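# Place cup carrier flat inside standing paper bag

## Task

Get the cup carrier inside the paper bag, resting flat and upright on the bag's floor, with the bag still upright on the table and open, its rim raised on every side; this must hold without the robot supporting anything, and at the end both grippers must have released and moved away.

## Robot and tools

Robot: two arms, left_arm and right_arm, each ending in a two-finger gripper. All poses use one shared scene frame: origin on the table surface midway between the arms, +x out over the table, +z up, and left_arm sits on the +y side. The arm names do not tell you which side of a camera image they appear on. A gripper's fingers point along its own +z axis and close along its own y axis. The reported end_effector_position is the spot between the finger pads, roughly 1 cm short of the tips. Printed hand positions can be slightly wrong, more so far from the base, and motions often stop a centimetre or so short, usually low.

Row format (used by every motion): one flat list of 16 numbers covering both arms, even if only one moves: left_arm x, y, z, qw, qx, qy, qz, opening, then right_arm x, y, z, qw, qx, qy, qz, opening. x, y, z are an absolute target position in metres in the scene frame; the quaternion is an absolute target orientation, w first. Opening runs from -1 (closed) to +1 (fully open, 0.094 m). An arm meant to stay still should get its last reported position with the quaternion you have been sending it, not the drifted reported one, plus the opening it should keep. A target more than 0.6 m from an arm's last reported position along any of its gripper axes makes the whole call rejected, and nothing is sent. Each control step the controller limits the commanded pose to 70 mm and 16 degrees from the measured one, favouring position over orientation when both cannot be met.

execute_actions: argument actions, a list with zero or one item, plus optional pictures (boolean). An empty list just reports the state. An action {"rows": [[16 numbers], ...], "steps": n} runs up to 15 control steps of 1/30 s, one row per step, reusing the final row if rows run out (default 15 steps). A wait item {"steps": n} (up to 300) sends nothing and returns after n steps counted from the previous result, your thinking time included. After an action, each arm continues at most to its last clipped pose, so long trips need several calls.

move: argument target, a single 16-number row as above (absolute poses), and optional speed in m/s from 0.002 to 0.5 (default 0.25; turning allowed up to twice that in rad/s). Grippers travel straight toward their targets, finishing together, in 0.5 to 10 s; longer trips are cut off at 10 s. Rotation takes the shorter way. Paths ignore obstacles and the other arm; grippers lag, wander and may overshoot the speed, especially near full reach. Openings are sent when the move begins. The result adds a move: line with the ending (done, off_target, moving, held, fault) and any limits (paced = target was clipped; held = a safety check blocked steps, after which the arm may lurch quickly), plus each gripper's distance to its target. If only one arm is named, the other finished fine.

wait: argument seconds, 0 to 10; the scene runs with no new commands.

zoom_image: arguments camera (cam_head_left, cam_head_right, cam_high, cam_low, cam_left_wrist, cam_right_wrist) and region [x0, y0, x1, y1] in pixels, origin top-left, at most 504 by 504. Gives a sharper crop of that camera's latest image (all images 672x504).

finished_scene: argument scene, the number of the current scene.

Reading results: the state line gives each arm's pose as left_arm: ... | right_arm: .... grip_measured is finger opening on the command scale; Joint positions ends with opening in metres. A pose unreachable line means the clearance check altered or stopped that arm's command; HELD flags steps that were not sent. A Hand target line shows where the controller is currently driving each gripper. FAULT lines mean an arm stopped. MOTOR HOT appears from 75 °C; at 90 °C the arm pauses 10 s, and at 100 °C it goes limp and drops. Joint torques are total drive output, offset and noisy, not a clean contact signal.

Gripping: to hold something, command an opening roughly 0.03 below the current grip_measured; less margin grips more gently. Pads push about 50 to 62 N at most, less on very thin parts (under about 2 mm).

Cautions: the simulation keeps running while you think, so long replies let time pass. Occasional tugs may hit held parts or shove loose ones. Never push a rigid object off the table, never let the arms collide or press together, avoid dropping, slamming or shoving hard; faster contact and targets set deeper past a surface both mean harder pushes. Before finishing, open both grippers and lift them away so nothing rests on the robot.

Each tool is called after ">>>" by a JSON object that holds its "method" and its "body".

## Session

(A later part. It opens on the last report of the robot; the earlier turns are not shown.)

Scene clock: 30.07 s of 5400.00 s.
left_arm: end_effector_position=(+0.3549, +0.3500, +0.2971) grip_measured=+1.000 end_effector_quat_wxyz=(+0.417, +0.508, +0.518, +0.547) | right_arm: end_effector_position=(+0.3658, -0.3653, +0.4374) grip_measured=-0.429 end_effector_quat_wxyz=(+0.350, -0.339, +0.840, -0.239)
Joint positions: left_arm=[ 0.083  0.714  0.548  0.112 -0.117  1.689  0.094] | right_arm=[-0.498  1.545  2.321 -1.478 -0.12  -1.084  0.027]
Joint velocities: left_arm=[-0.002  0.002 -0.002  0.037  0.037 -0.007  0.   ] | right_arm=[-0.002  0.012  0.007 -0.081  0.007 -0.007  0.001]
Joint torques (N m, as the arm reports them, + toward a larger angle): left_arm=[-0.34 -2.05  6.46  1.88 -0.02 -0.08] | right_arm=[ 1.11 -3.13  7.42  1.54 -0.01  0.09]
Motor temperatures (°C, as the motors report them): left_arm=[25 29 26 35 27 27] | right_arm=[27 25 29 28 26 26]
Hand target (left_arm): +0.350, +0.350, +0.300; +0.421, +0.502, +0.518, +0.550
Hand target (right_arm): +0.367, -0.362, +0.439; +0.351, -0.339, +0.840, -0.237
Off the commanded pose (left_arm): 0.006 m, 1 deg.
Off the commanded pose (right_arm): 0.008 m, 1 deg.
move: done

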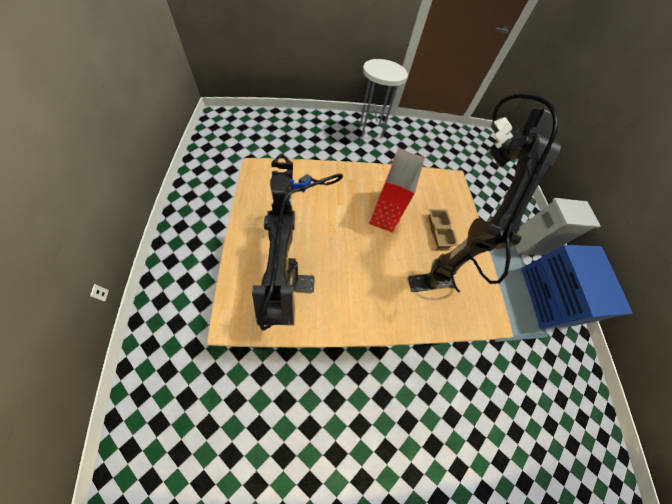

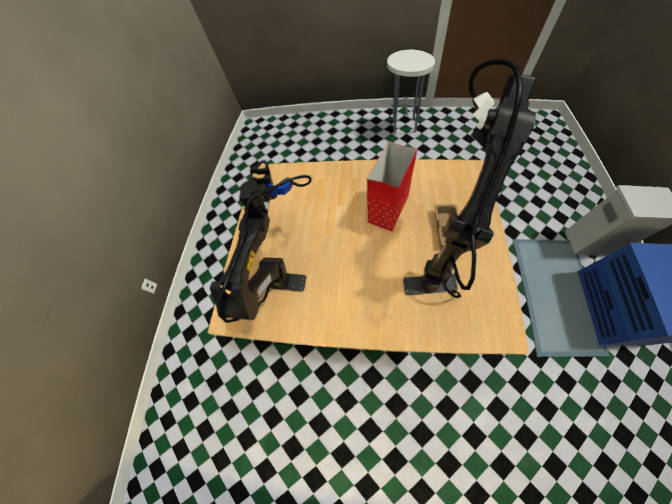

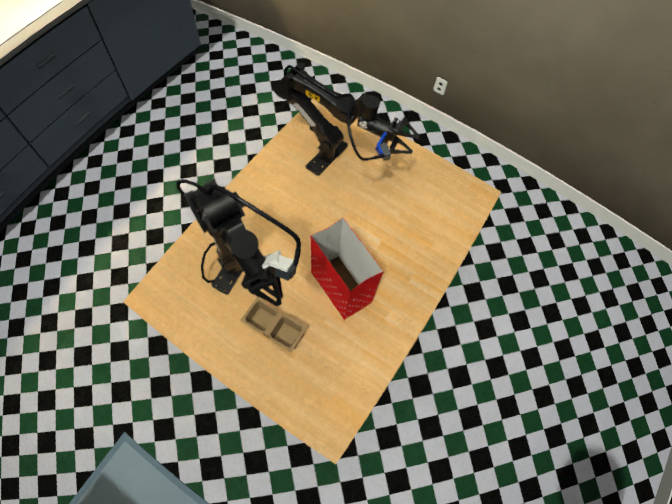

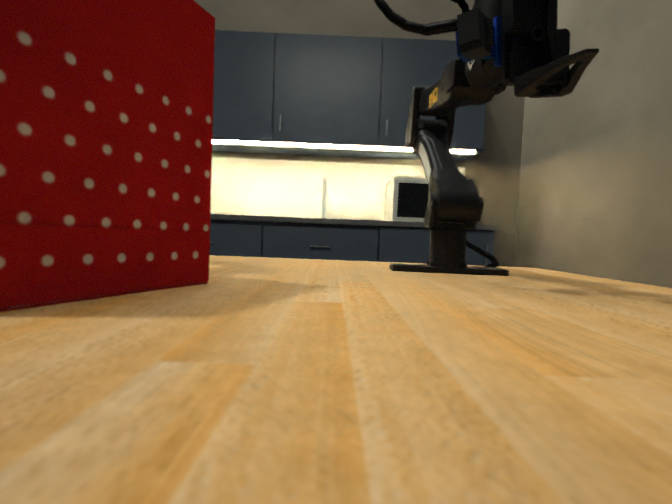

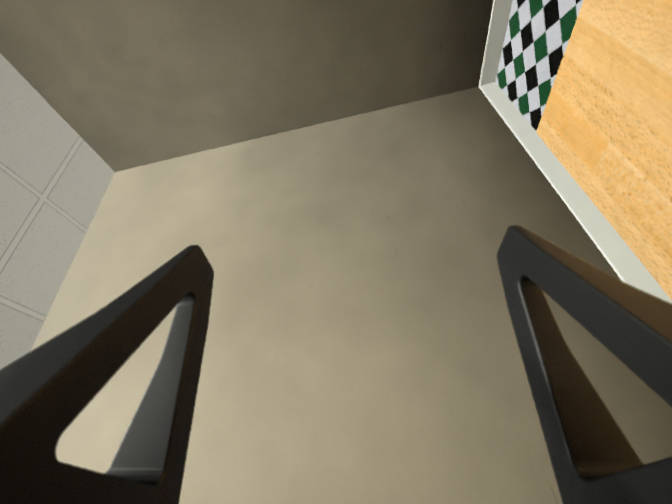

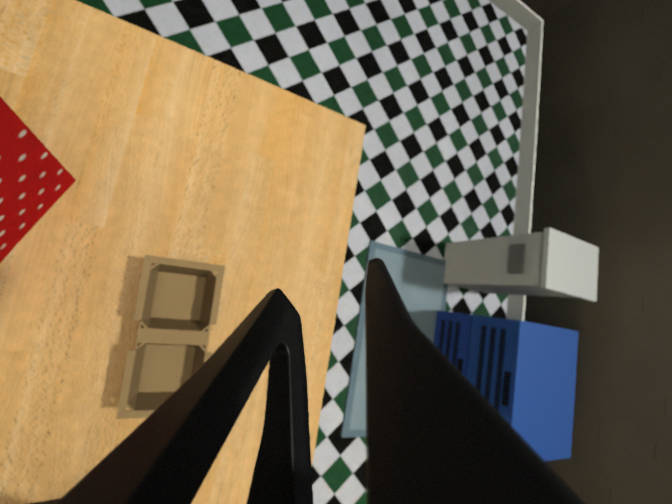

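This carrier's bridge is thinner, so that grip missed. Regripping tighter.

>>> {"method": "move", "body": {"target": [0.35,0.35,0.3,0.421,0.502,0.518,0.55,1,0.293,-0.355,0.08,0,-0.745,0.667,0,0.3], "speed": 0.3}}

>>> {"method": "move", "body": {"target": [0.35,0.35,0.3,0.421,0.502,0.518,0.55,1,0.293,-0.355,0.027,0,-0.745,0.667,0,0.3], "speed": 0.1}}

>>> {"method": "move", "body": {"target": [0.35,0.35,0.3,0.421,0.502,0.518,0.55,1,0.293,-0.355,0.027,0,-0.745,0.667,0,-0.62], "speed": 0.1}}

Scene clock: 36.20 s of 5400.00 s.
left_arm: end_effector_position=(+0.3549, +0.3500, +0.2971) grip_measured=+1.000 end_effector_quat_wxyz=(+0.417, +0.508, +0.518, +0.547) | right_arm: end_effector_position=(+0.2861, -0.3553, +0.0840) grip_measured=+0.299 end_effector_quat_wxyz=(-0.001, +0.734, -0.680, +0.002)
Joint positions: left_arm=[ 0.083  0.714  0.548  0.112 -0.117  1.689  0.094] | right_arm=[-0.493  1.527  1.088 -1.127 -0.001 -2.014  0.061]
Joint velocities: left_arm=[ 0.012  0.012 -0.017  0.007  0.007 -0.007  0.   ] | right_arm=[-0.012 -0.012 -0.002  0.007  0.007  0.022 -0.   ]
Joint torques (N m, as the arm reports them, + toward a larger angle): left_arm=[-0.32 -2.    6.3   1.9  -0.08 -0.09] | right_arm=[ 1.01 -5.4   5.99  0.28  0.02 -0.06]
Motor temperatures (°C, as the motors report them): left_arm=[25 29 26 36 27 27] | right_arm=[27 25 29 29 26 26]
Hand target (left_arm): +0.350, +0.350, +0.300; +0.421, +0.502, +0.518, +0.550
Hand target (right_arm): +0.287, -0.353, +0.081; +0.001, +0.740, -0.673, +0.000
Off the commanded pose (left_arm): 0.006 m, 1 deg.
Off the commanded pose (right_arm): 0.008 m, 2 deg.
After step 90, 0.47 s passed at rest.
move: done

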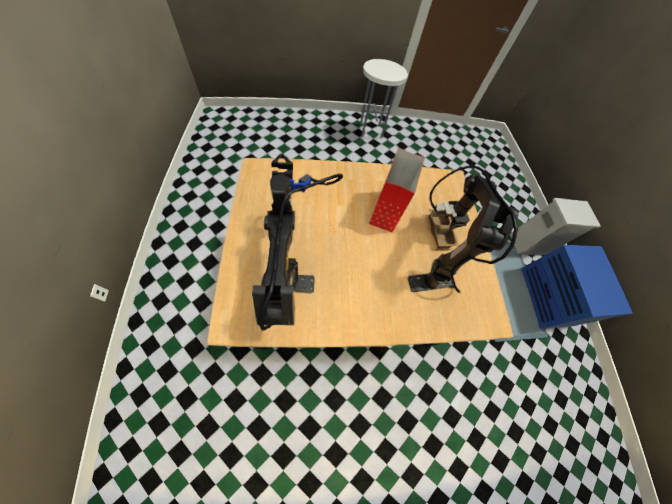

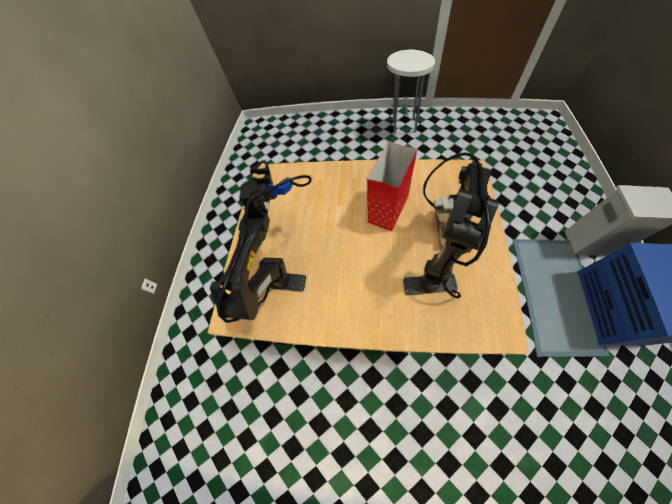

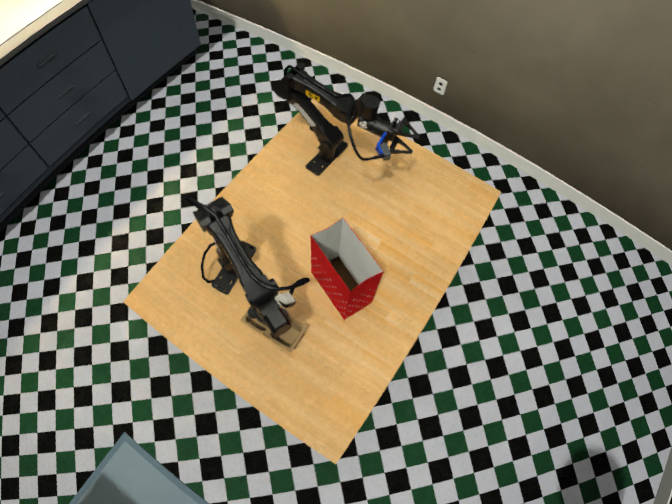

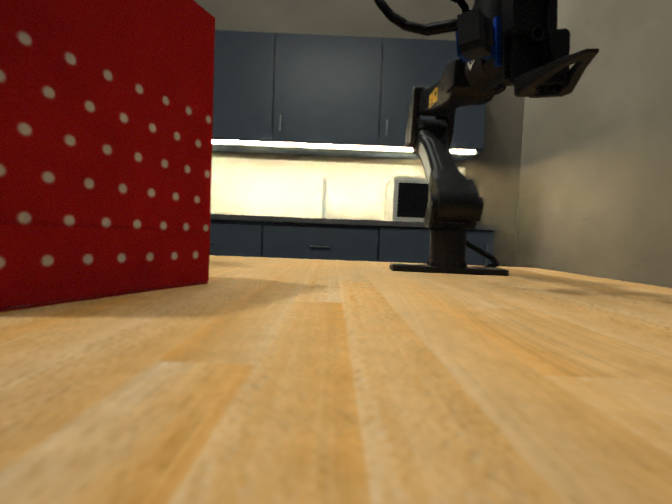

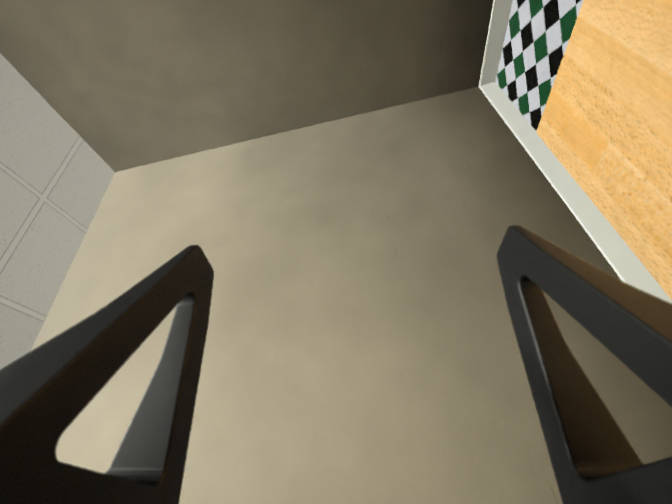

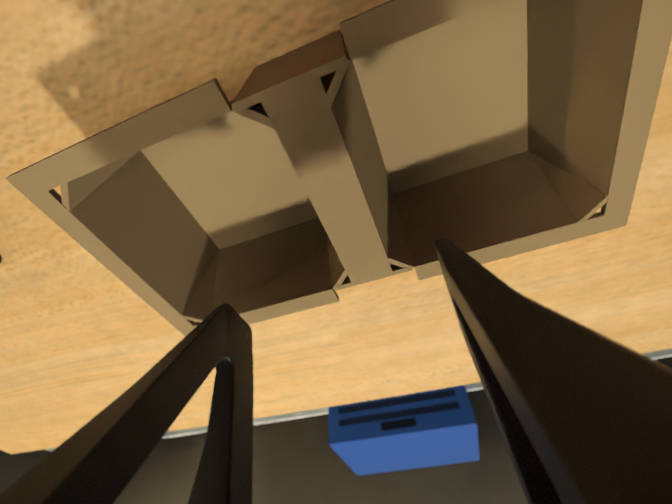

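Scene clock: 37.33 s of 5400.00 s.
left_arm: end_effector_position=(+0.3549, +0.3500, +0.2971) grip_measured=+1.000 end_effector_quat_wxyz=(+0.417, +0.508, +0.518, +0.547) | right_arm: end_effector_position=(+0.2932, -0.3580, +0.0326) grip_measured=+0.299 end_effector_quat_wxyz=(-0.003, +0.739, -0.673, +0.006)
Joint positions: left_arm=[ 0.083  0.714  0.548  0.112 -0.117  1.689  0.094] | right_arm=[-0.493  1.611  0.957 -0.905 -0.001 -2.031  0.061]
Joint velocities: left_arm=[ 0.007 -0.002 -0.007 -0.066  0.051  0.022  0.   ] | right_arm=[ 0.012 -0.022 -0.002  0.022  0.037 -0.037  0.001]
Joint torques (N m, as the arm reports them, + toward a larger angle): left_arm=[-0.35 -2.01  6.48  1.9  -0.04 -0.07] | right_arm=[ 1.04 -5.53  5.37  0.29  0.02 -0.07]
Motor temperatures (°C, as the motors report them): left_arm=[25 29 26 36 27 27] | right_arm=[27 25 29 28 26 26]
Hand target (left_arm): +0.350, +0.350, +0.300; +0.421, +0.502, +0.518, +0.550
Hand target (right_arm): +0.292, -0.355, +0.027; +0.000, +0.745, -0.667, +0.000
Off the commanded pose (left_arm): 0.006 m, 1 deg.
Off the commanded pose (right_arm): 0.006 m, 1 deg.
move: done

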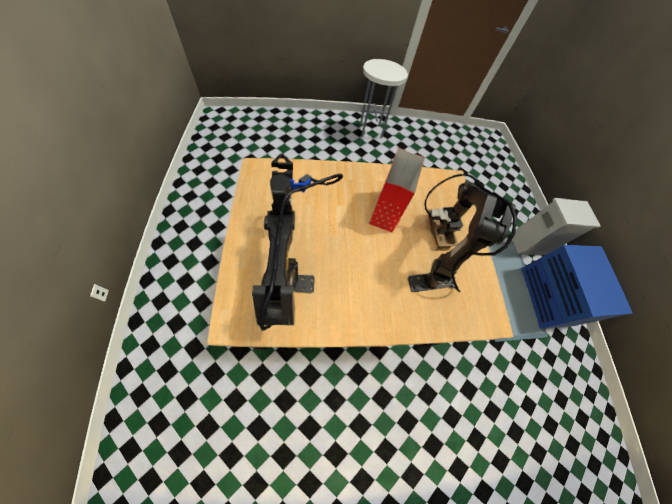

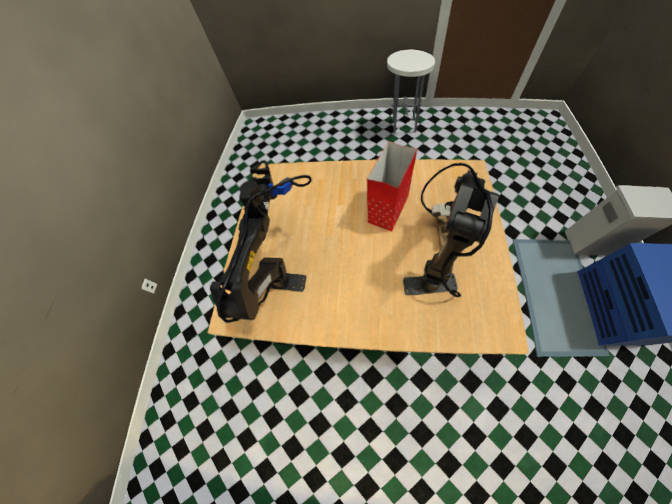

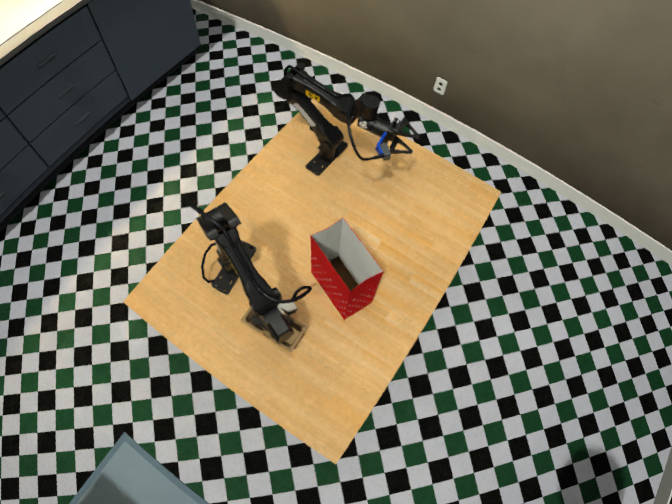

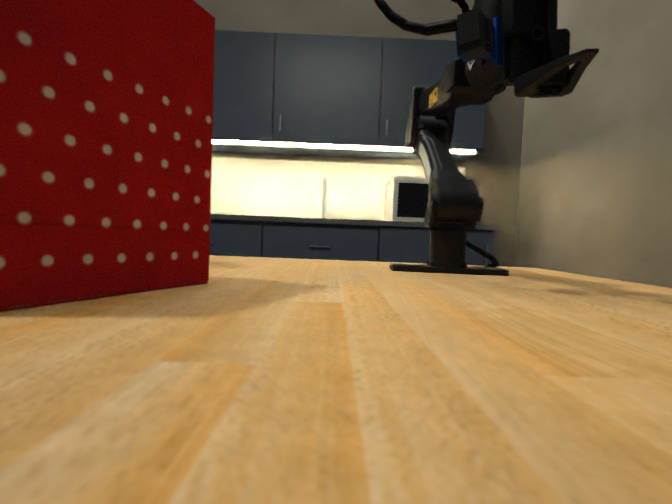

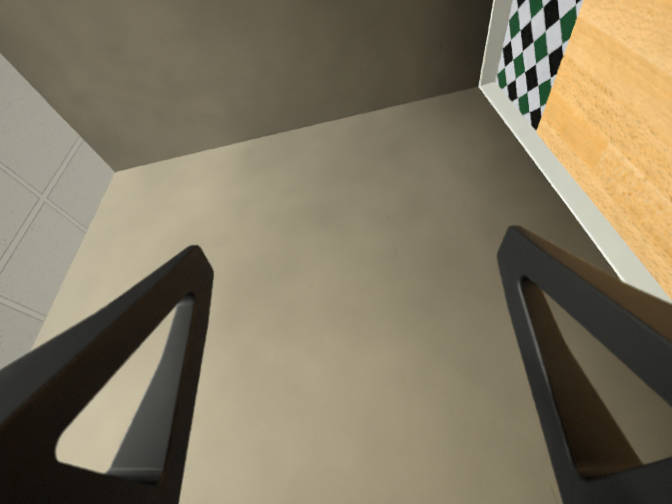

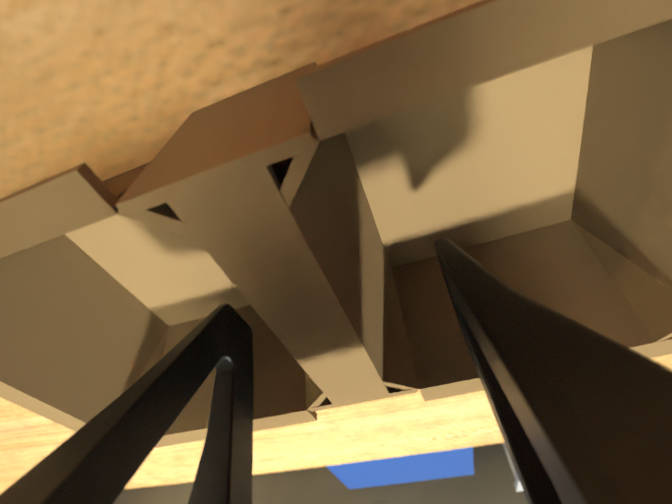

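Scene clock: 38.03 s of 5400.00 s.
left_arm: end_effector_position=(+0.3549, +0.3500, +0.2971) grip_measured=+1.000 end_effector_quat_wxyz=(+0.417, +0.508, +0.518, +0.547) | right_arm: end_effector_position=(+0.2935, -0.3582, +0.0326) grip_measured=-0.524 end_effector_quat_wxyz=(-0.003, +0.739, -0.673, +0.006)
Joint positions: left_arm=[ 0.083  0.714  0.548  0.112 -0.117  1.689  0.094] | right_arm=[-0.493  1.611  0.957 -0.903 -0.001 -2.031  0.022]
Joint velocities: left_arm=[ 0.012 -0.007  0.017 -0.051 -0.007 -0.051  0.   ] | right_arm=[-0.007 -0.002  0.002  0.007  0.007 -0.081 -0.002]
Joint torques (N m, as the arm reports them, + toward a larger angle): left_arm=[-0.29 -2.04  6.54  1.9  -0.07 -0.08] | right_arm=[ 1.02 -5.13  5.73  0.29  0.02 -0.05]
Motor temperatures (°C, as the motors report them): left_arm=[25 29 26 36 27 27] | right_arm=[27 25 28 28 26 26]
Hand target (left_arm): +0.350, +0.350, +0.300; +0.421, +0.502, +0.518, +0.550
Hand target (right_arm): +0.293, -0.355, +0.027; +0.000, +0.745, -0.667, -0.000
Off the commanded pose (left_arm): 0.006 m, 1 deg.
Off the commanded pose (right_arm): 0.006 m, 1 deg.
move: done

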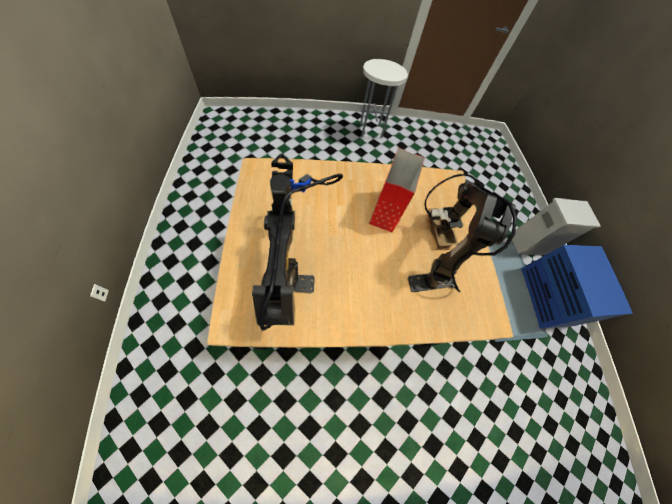

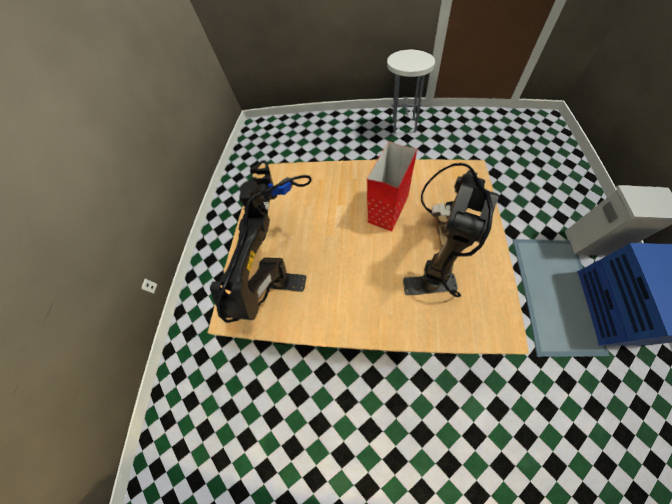

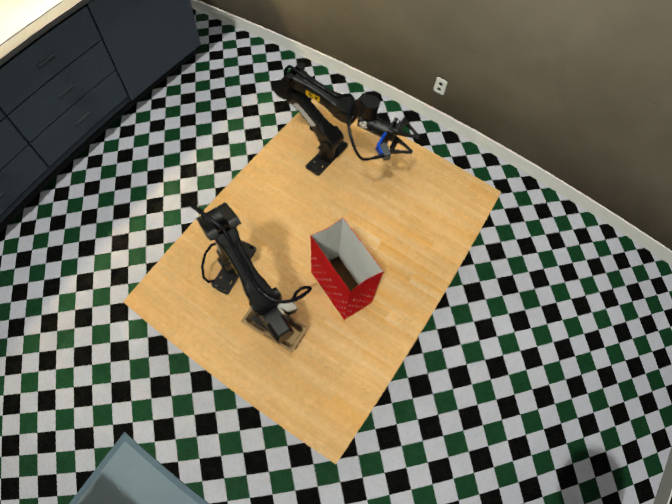

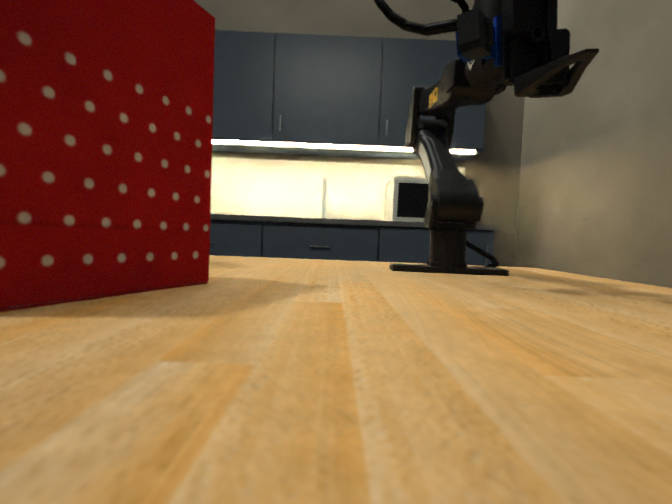

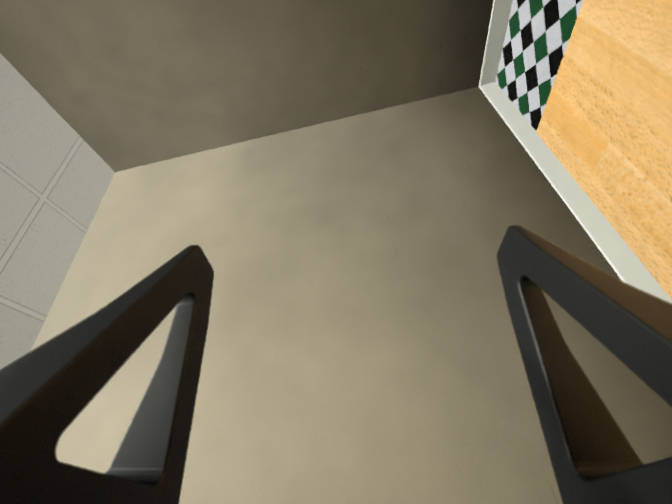

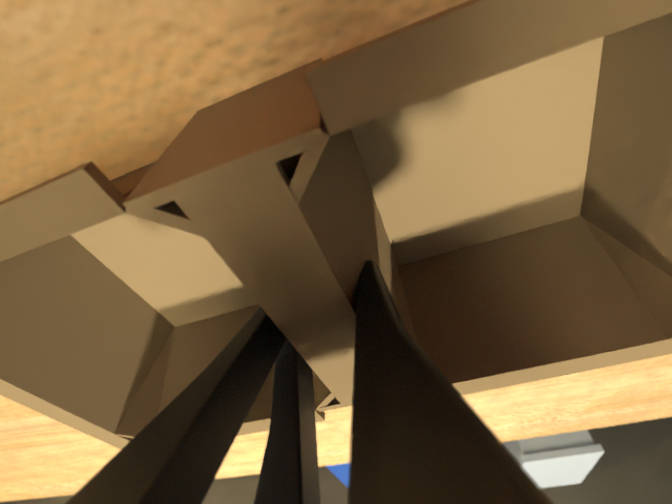

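>>> {"method": "move", "body": {"target": [0.35,0.35,0.3,0.421,0.502,0.518,0.55,1,0.36,-0.36,0.43,0.349,-0.332,0.843,-0.24,-0.58]}}

>>> {"method": "move", "body": {"target": [0.35,0.35,0.3,0.421,0.502,0.518,0.55,1,0.39,-0.12,0.42,0.39,-0.581,0.705,-0.116,-0.58], "speed": 0.2}}

>>> {"method": "zoom_image", "body": {"camera": "cam_high", "region": [240,150,440,340]}}

>>> {"method": "zoom_image", "body": {"camera": "cam_head_left", "region": [330,70,510,250]}}

Scene clock: 44.87 s of 5400.00 s.
left_arm: end_effector_position=(+0.3549, +0.3500, +0.2971) grip_measured=+1.000 end_effector_quat_wxyz=(+0.417, +0.508, +0.518, +0.547) | right_arm: end_effector_position=(+0.3646, -0.3651, +0.4237) grip_measured=-0.525 end_effector_quat_wxyz=(+0.345, -0.339, +0.843, -0.235)
Joint positions: left_arm=[ 0.083  0.714  0.548  0.112 -0.117  1.689  0.094] | right_arm=[-0.498  1.489  2.191 -1.417 -0.119 -1.084  0.022]
Joint velocities: left_arm=[ 0.002  0.017  0.007  0.007  0.007 -0.022  0.   ] | right_arm=[-0.012  0.002 -0.002 -0.007  0.022  0.007  0.001]
Joint torques (N m, as the arm reports them, + toward a larger angle): left_arm=[-0.27 -2.04  6.48  1.84 -0.06 -0.06] | right_arm=[ 1.1  -3.1   8.2   1.59 -0.02  0.1 ]
Motor temperatures (°C, as the motors report them): left_arm=[25 29 26 36 27 27] | right_arm=[27 25 29 28 26 26]
Hand target (left_arm): +0.350, +0.350, +0.300; +0.421, +0.502, +0.518, +0.550
Hand target (right_arm): +0.367, -0.362, +0.429; +0.351, -0.338, +0.840, -0.237
Off the commanded pose (left_arm): 0.006 m, 1 deg.
Off the commanded pose (right_arm): 0.009 m, 1 deg.
move: done

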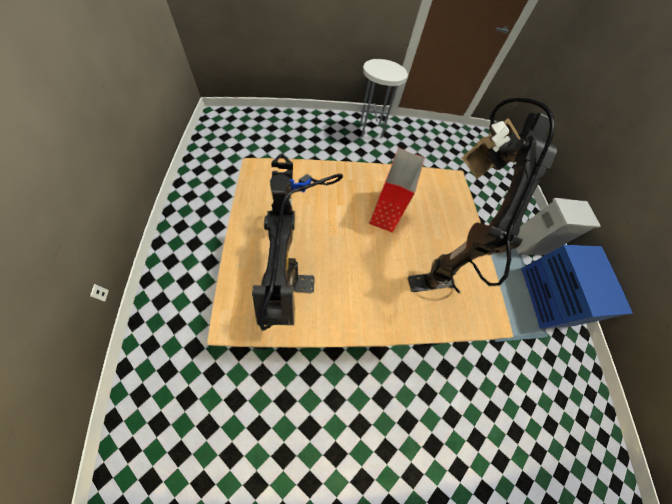

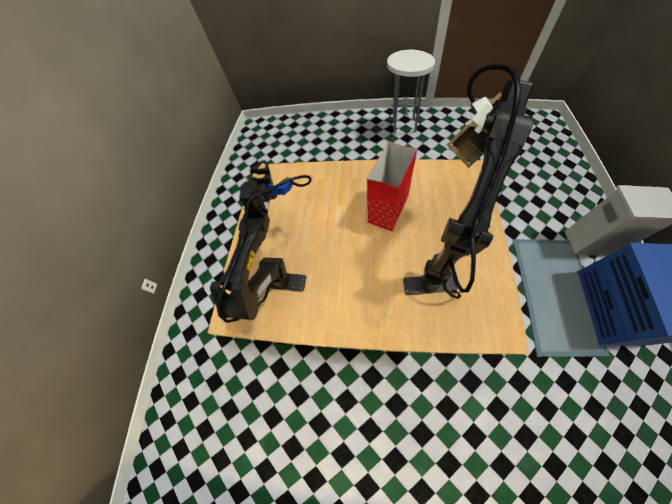

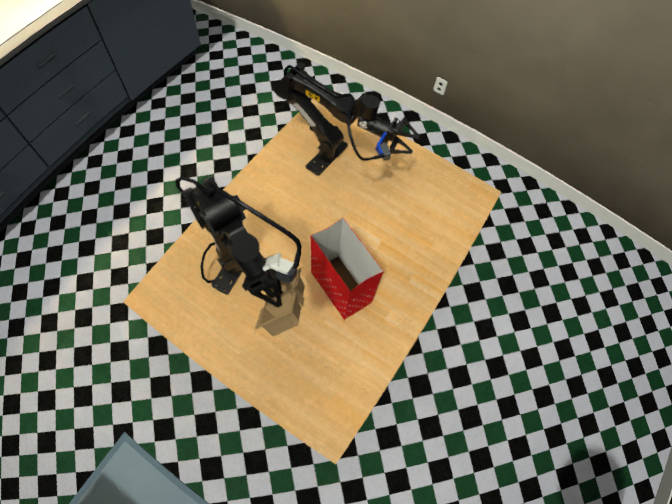

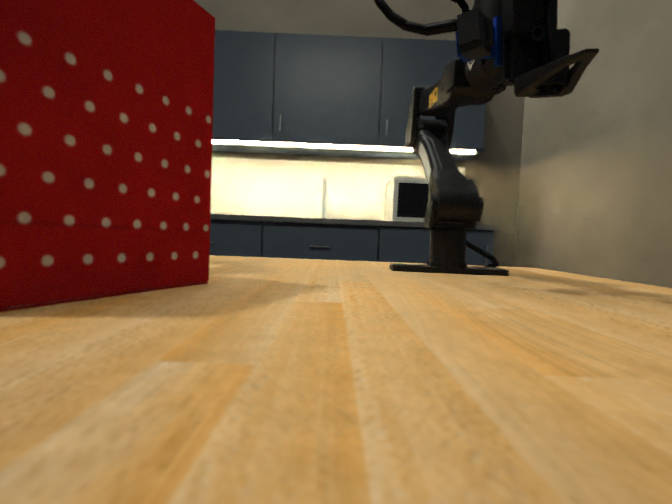

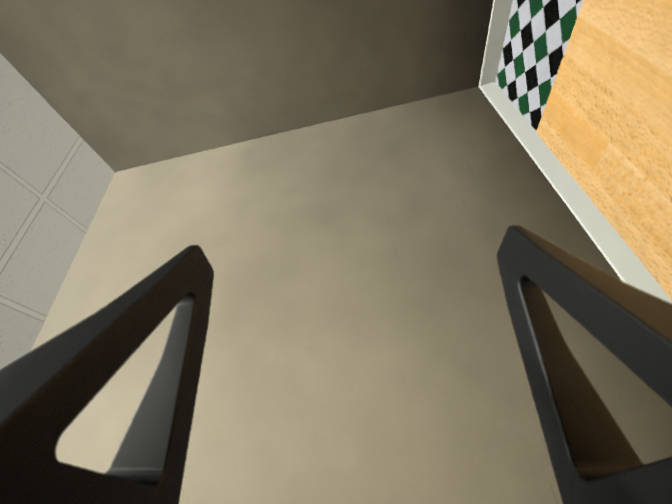

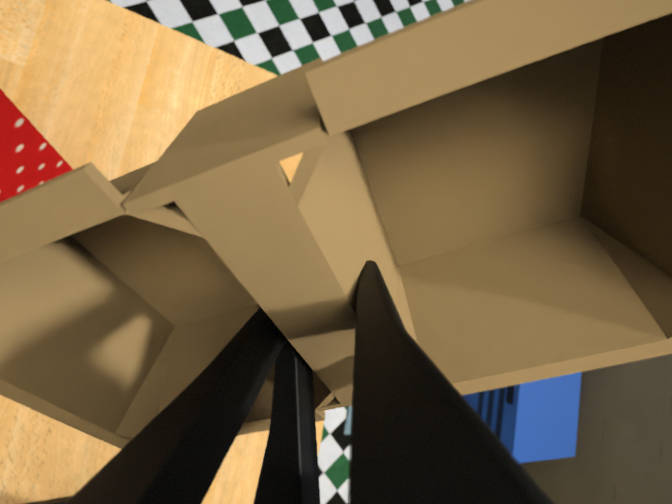

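Scene clock: 46.93 s of 5400.00 s.
left_arm: end_effector_position=(+0.3549, +0.3500, +0.2971) grip_measured=+1.000 end_effector_quat_wxyz=(+0.417, +0.508, +0.518, +0.547) | right_arm: end_effector_position=(+0.3874, -0.1199, +0.4140) grip_measured=-0.525 end_effector_quat_wxyz=(+0.375, -0.587, +0.708, -0.116)
Joint positions: left_arm=[ 0.083  0.714  0.548  0.112 -0.117  1.689  0.094] | right_arm=[ 0.275  1.659  2.363 -1.467  0.006 -0.988  0.022]
Joint velocities: left_arm=[ 0.002  0.002  0.002  0.081 -0.007 -0.007  0.   ] | right_arm=[-0.002  0.002 -0.017 -0.037  0.022 -0.037 -0.   ]
Joint torques (N m, as the arm reports them, + toward a larger angle): left_arm=[-0.19 -2.05  6.29  1.87 -0.04 -0.08] | right_arm=[ 0.84 -5.12  7.92  1.53  0.07  0.09]
Motor temperatures (°C, as the motors report them): left_arm=[25 29 26 36 27 27] | right_arm=[27 25 29 29 26 26]
Hand target (left_arm): +0.350, +0.350, +0.300; +0.421, +0.502, +0.518, +0.550
Hand target (right_arm): +0.387, -0.118, +0.420; +0.382, -0.584, +0.706, -0.117
Off the commanded pose (left_arm): 0.006 m, 1 deg.
Off the commanded pose (right_arm): 0.007 m, 2 deg.
move: done

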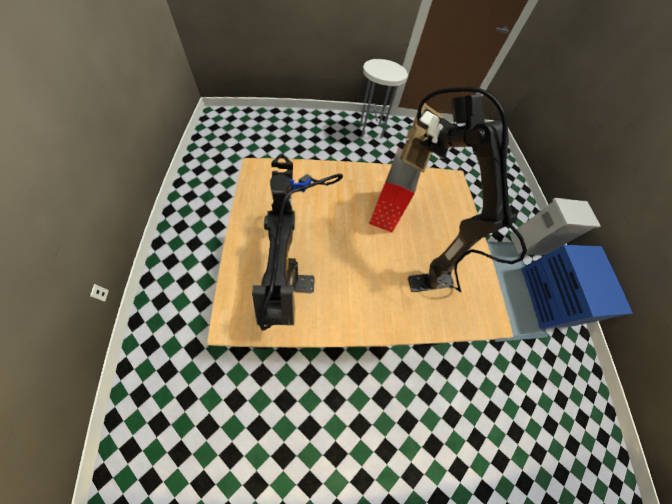

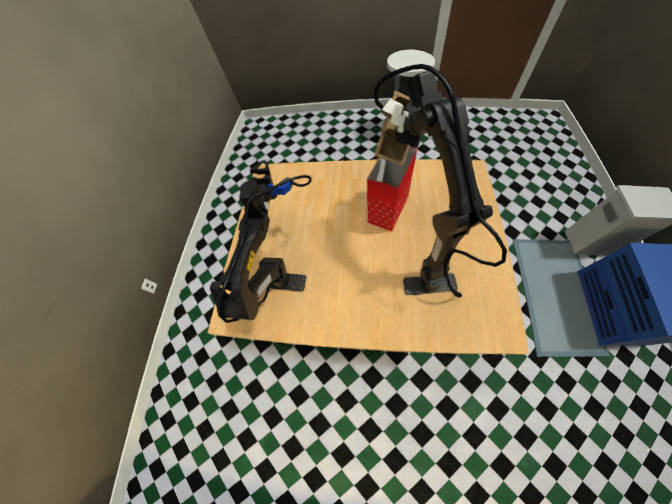

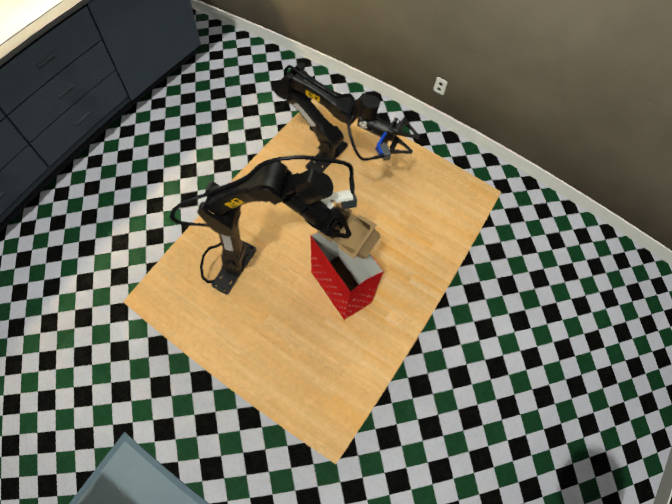

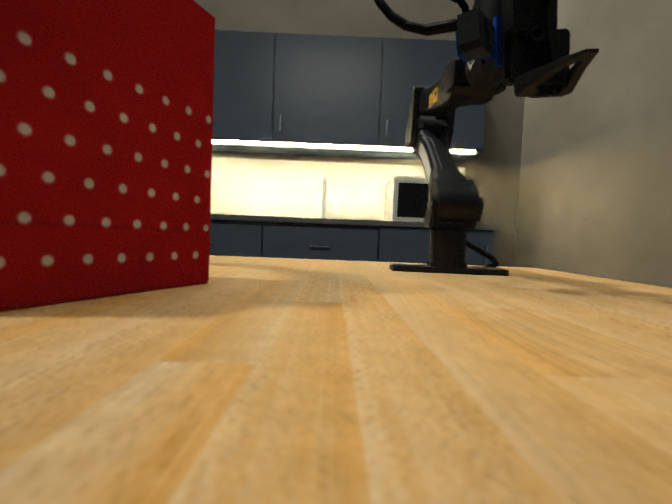

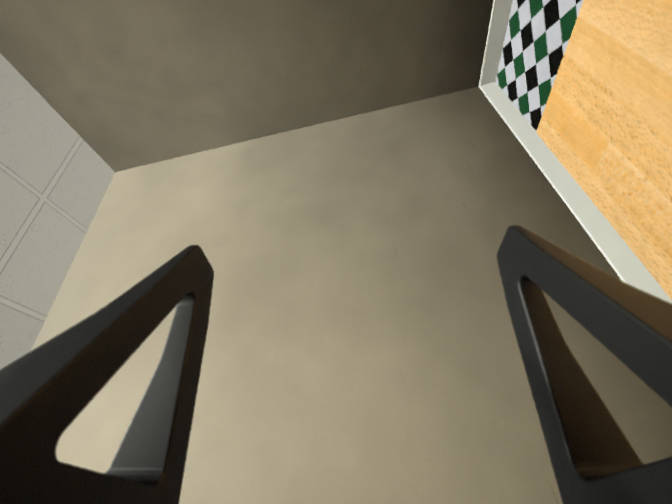

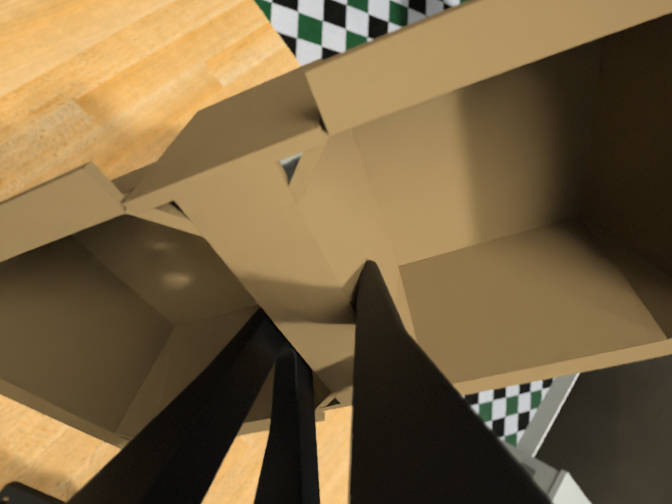

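Region (240, 150, 440, 340) of cam_high's 672x504 image, scaled by 2.520, with more detail than that image has; it fills the top 479 rows of this view, and the rest is white.

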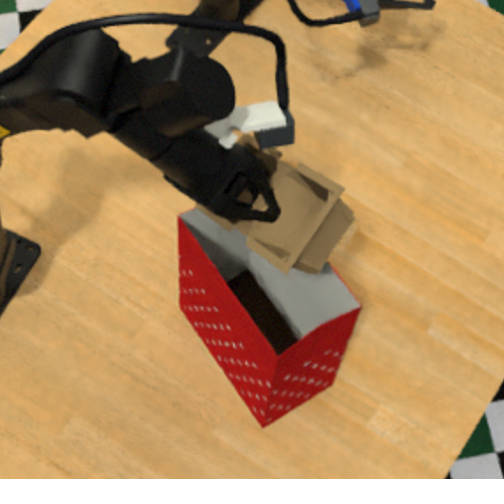

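Region (330, 70, 510, 250) of cam_head_left's 672x504 image, scaled by 2.800, with more detail than that image has.

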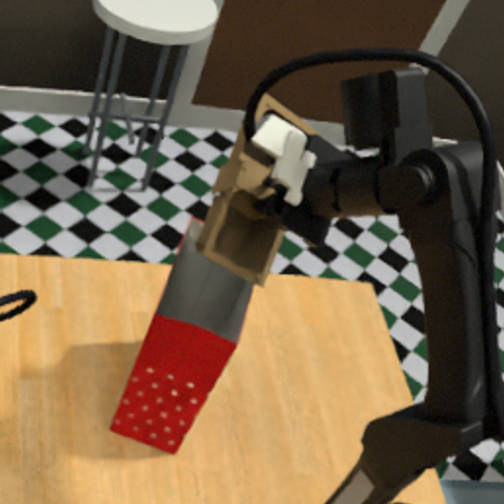

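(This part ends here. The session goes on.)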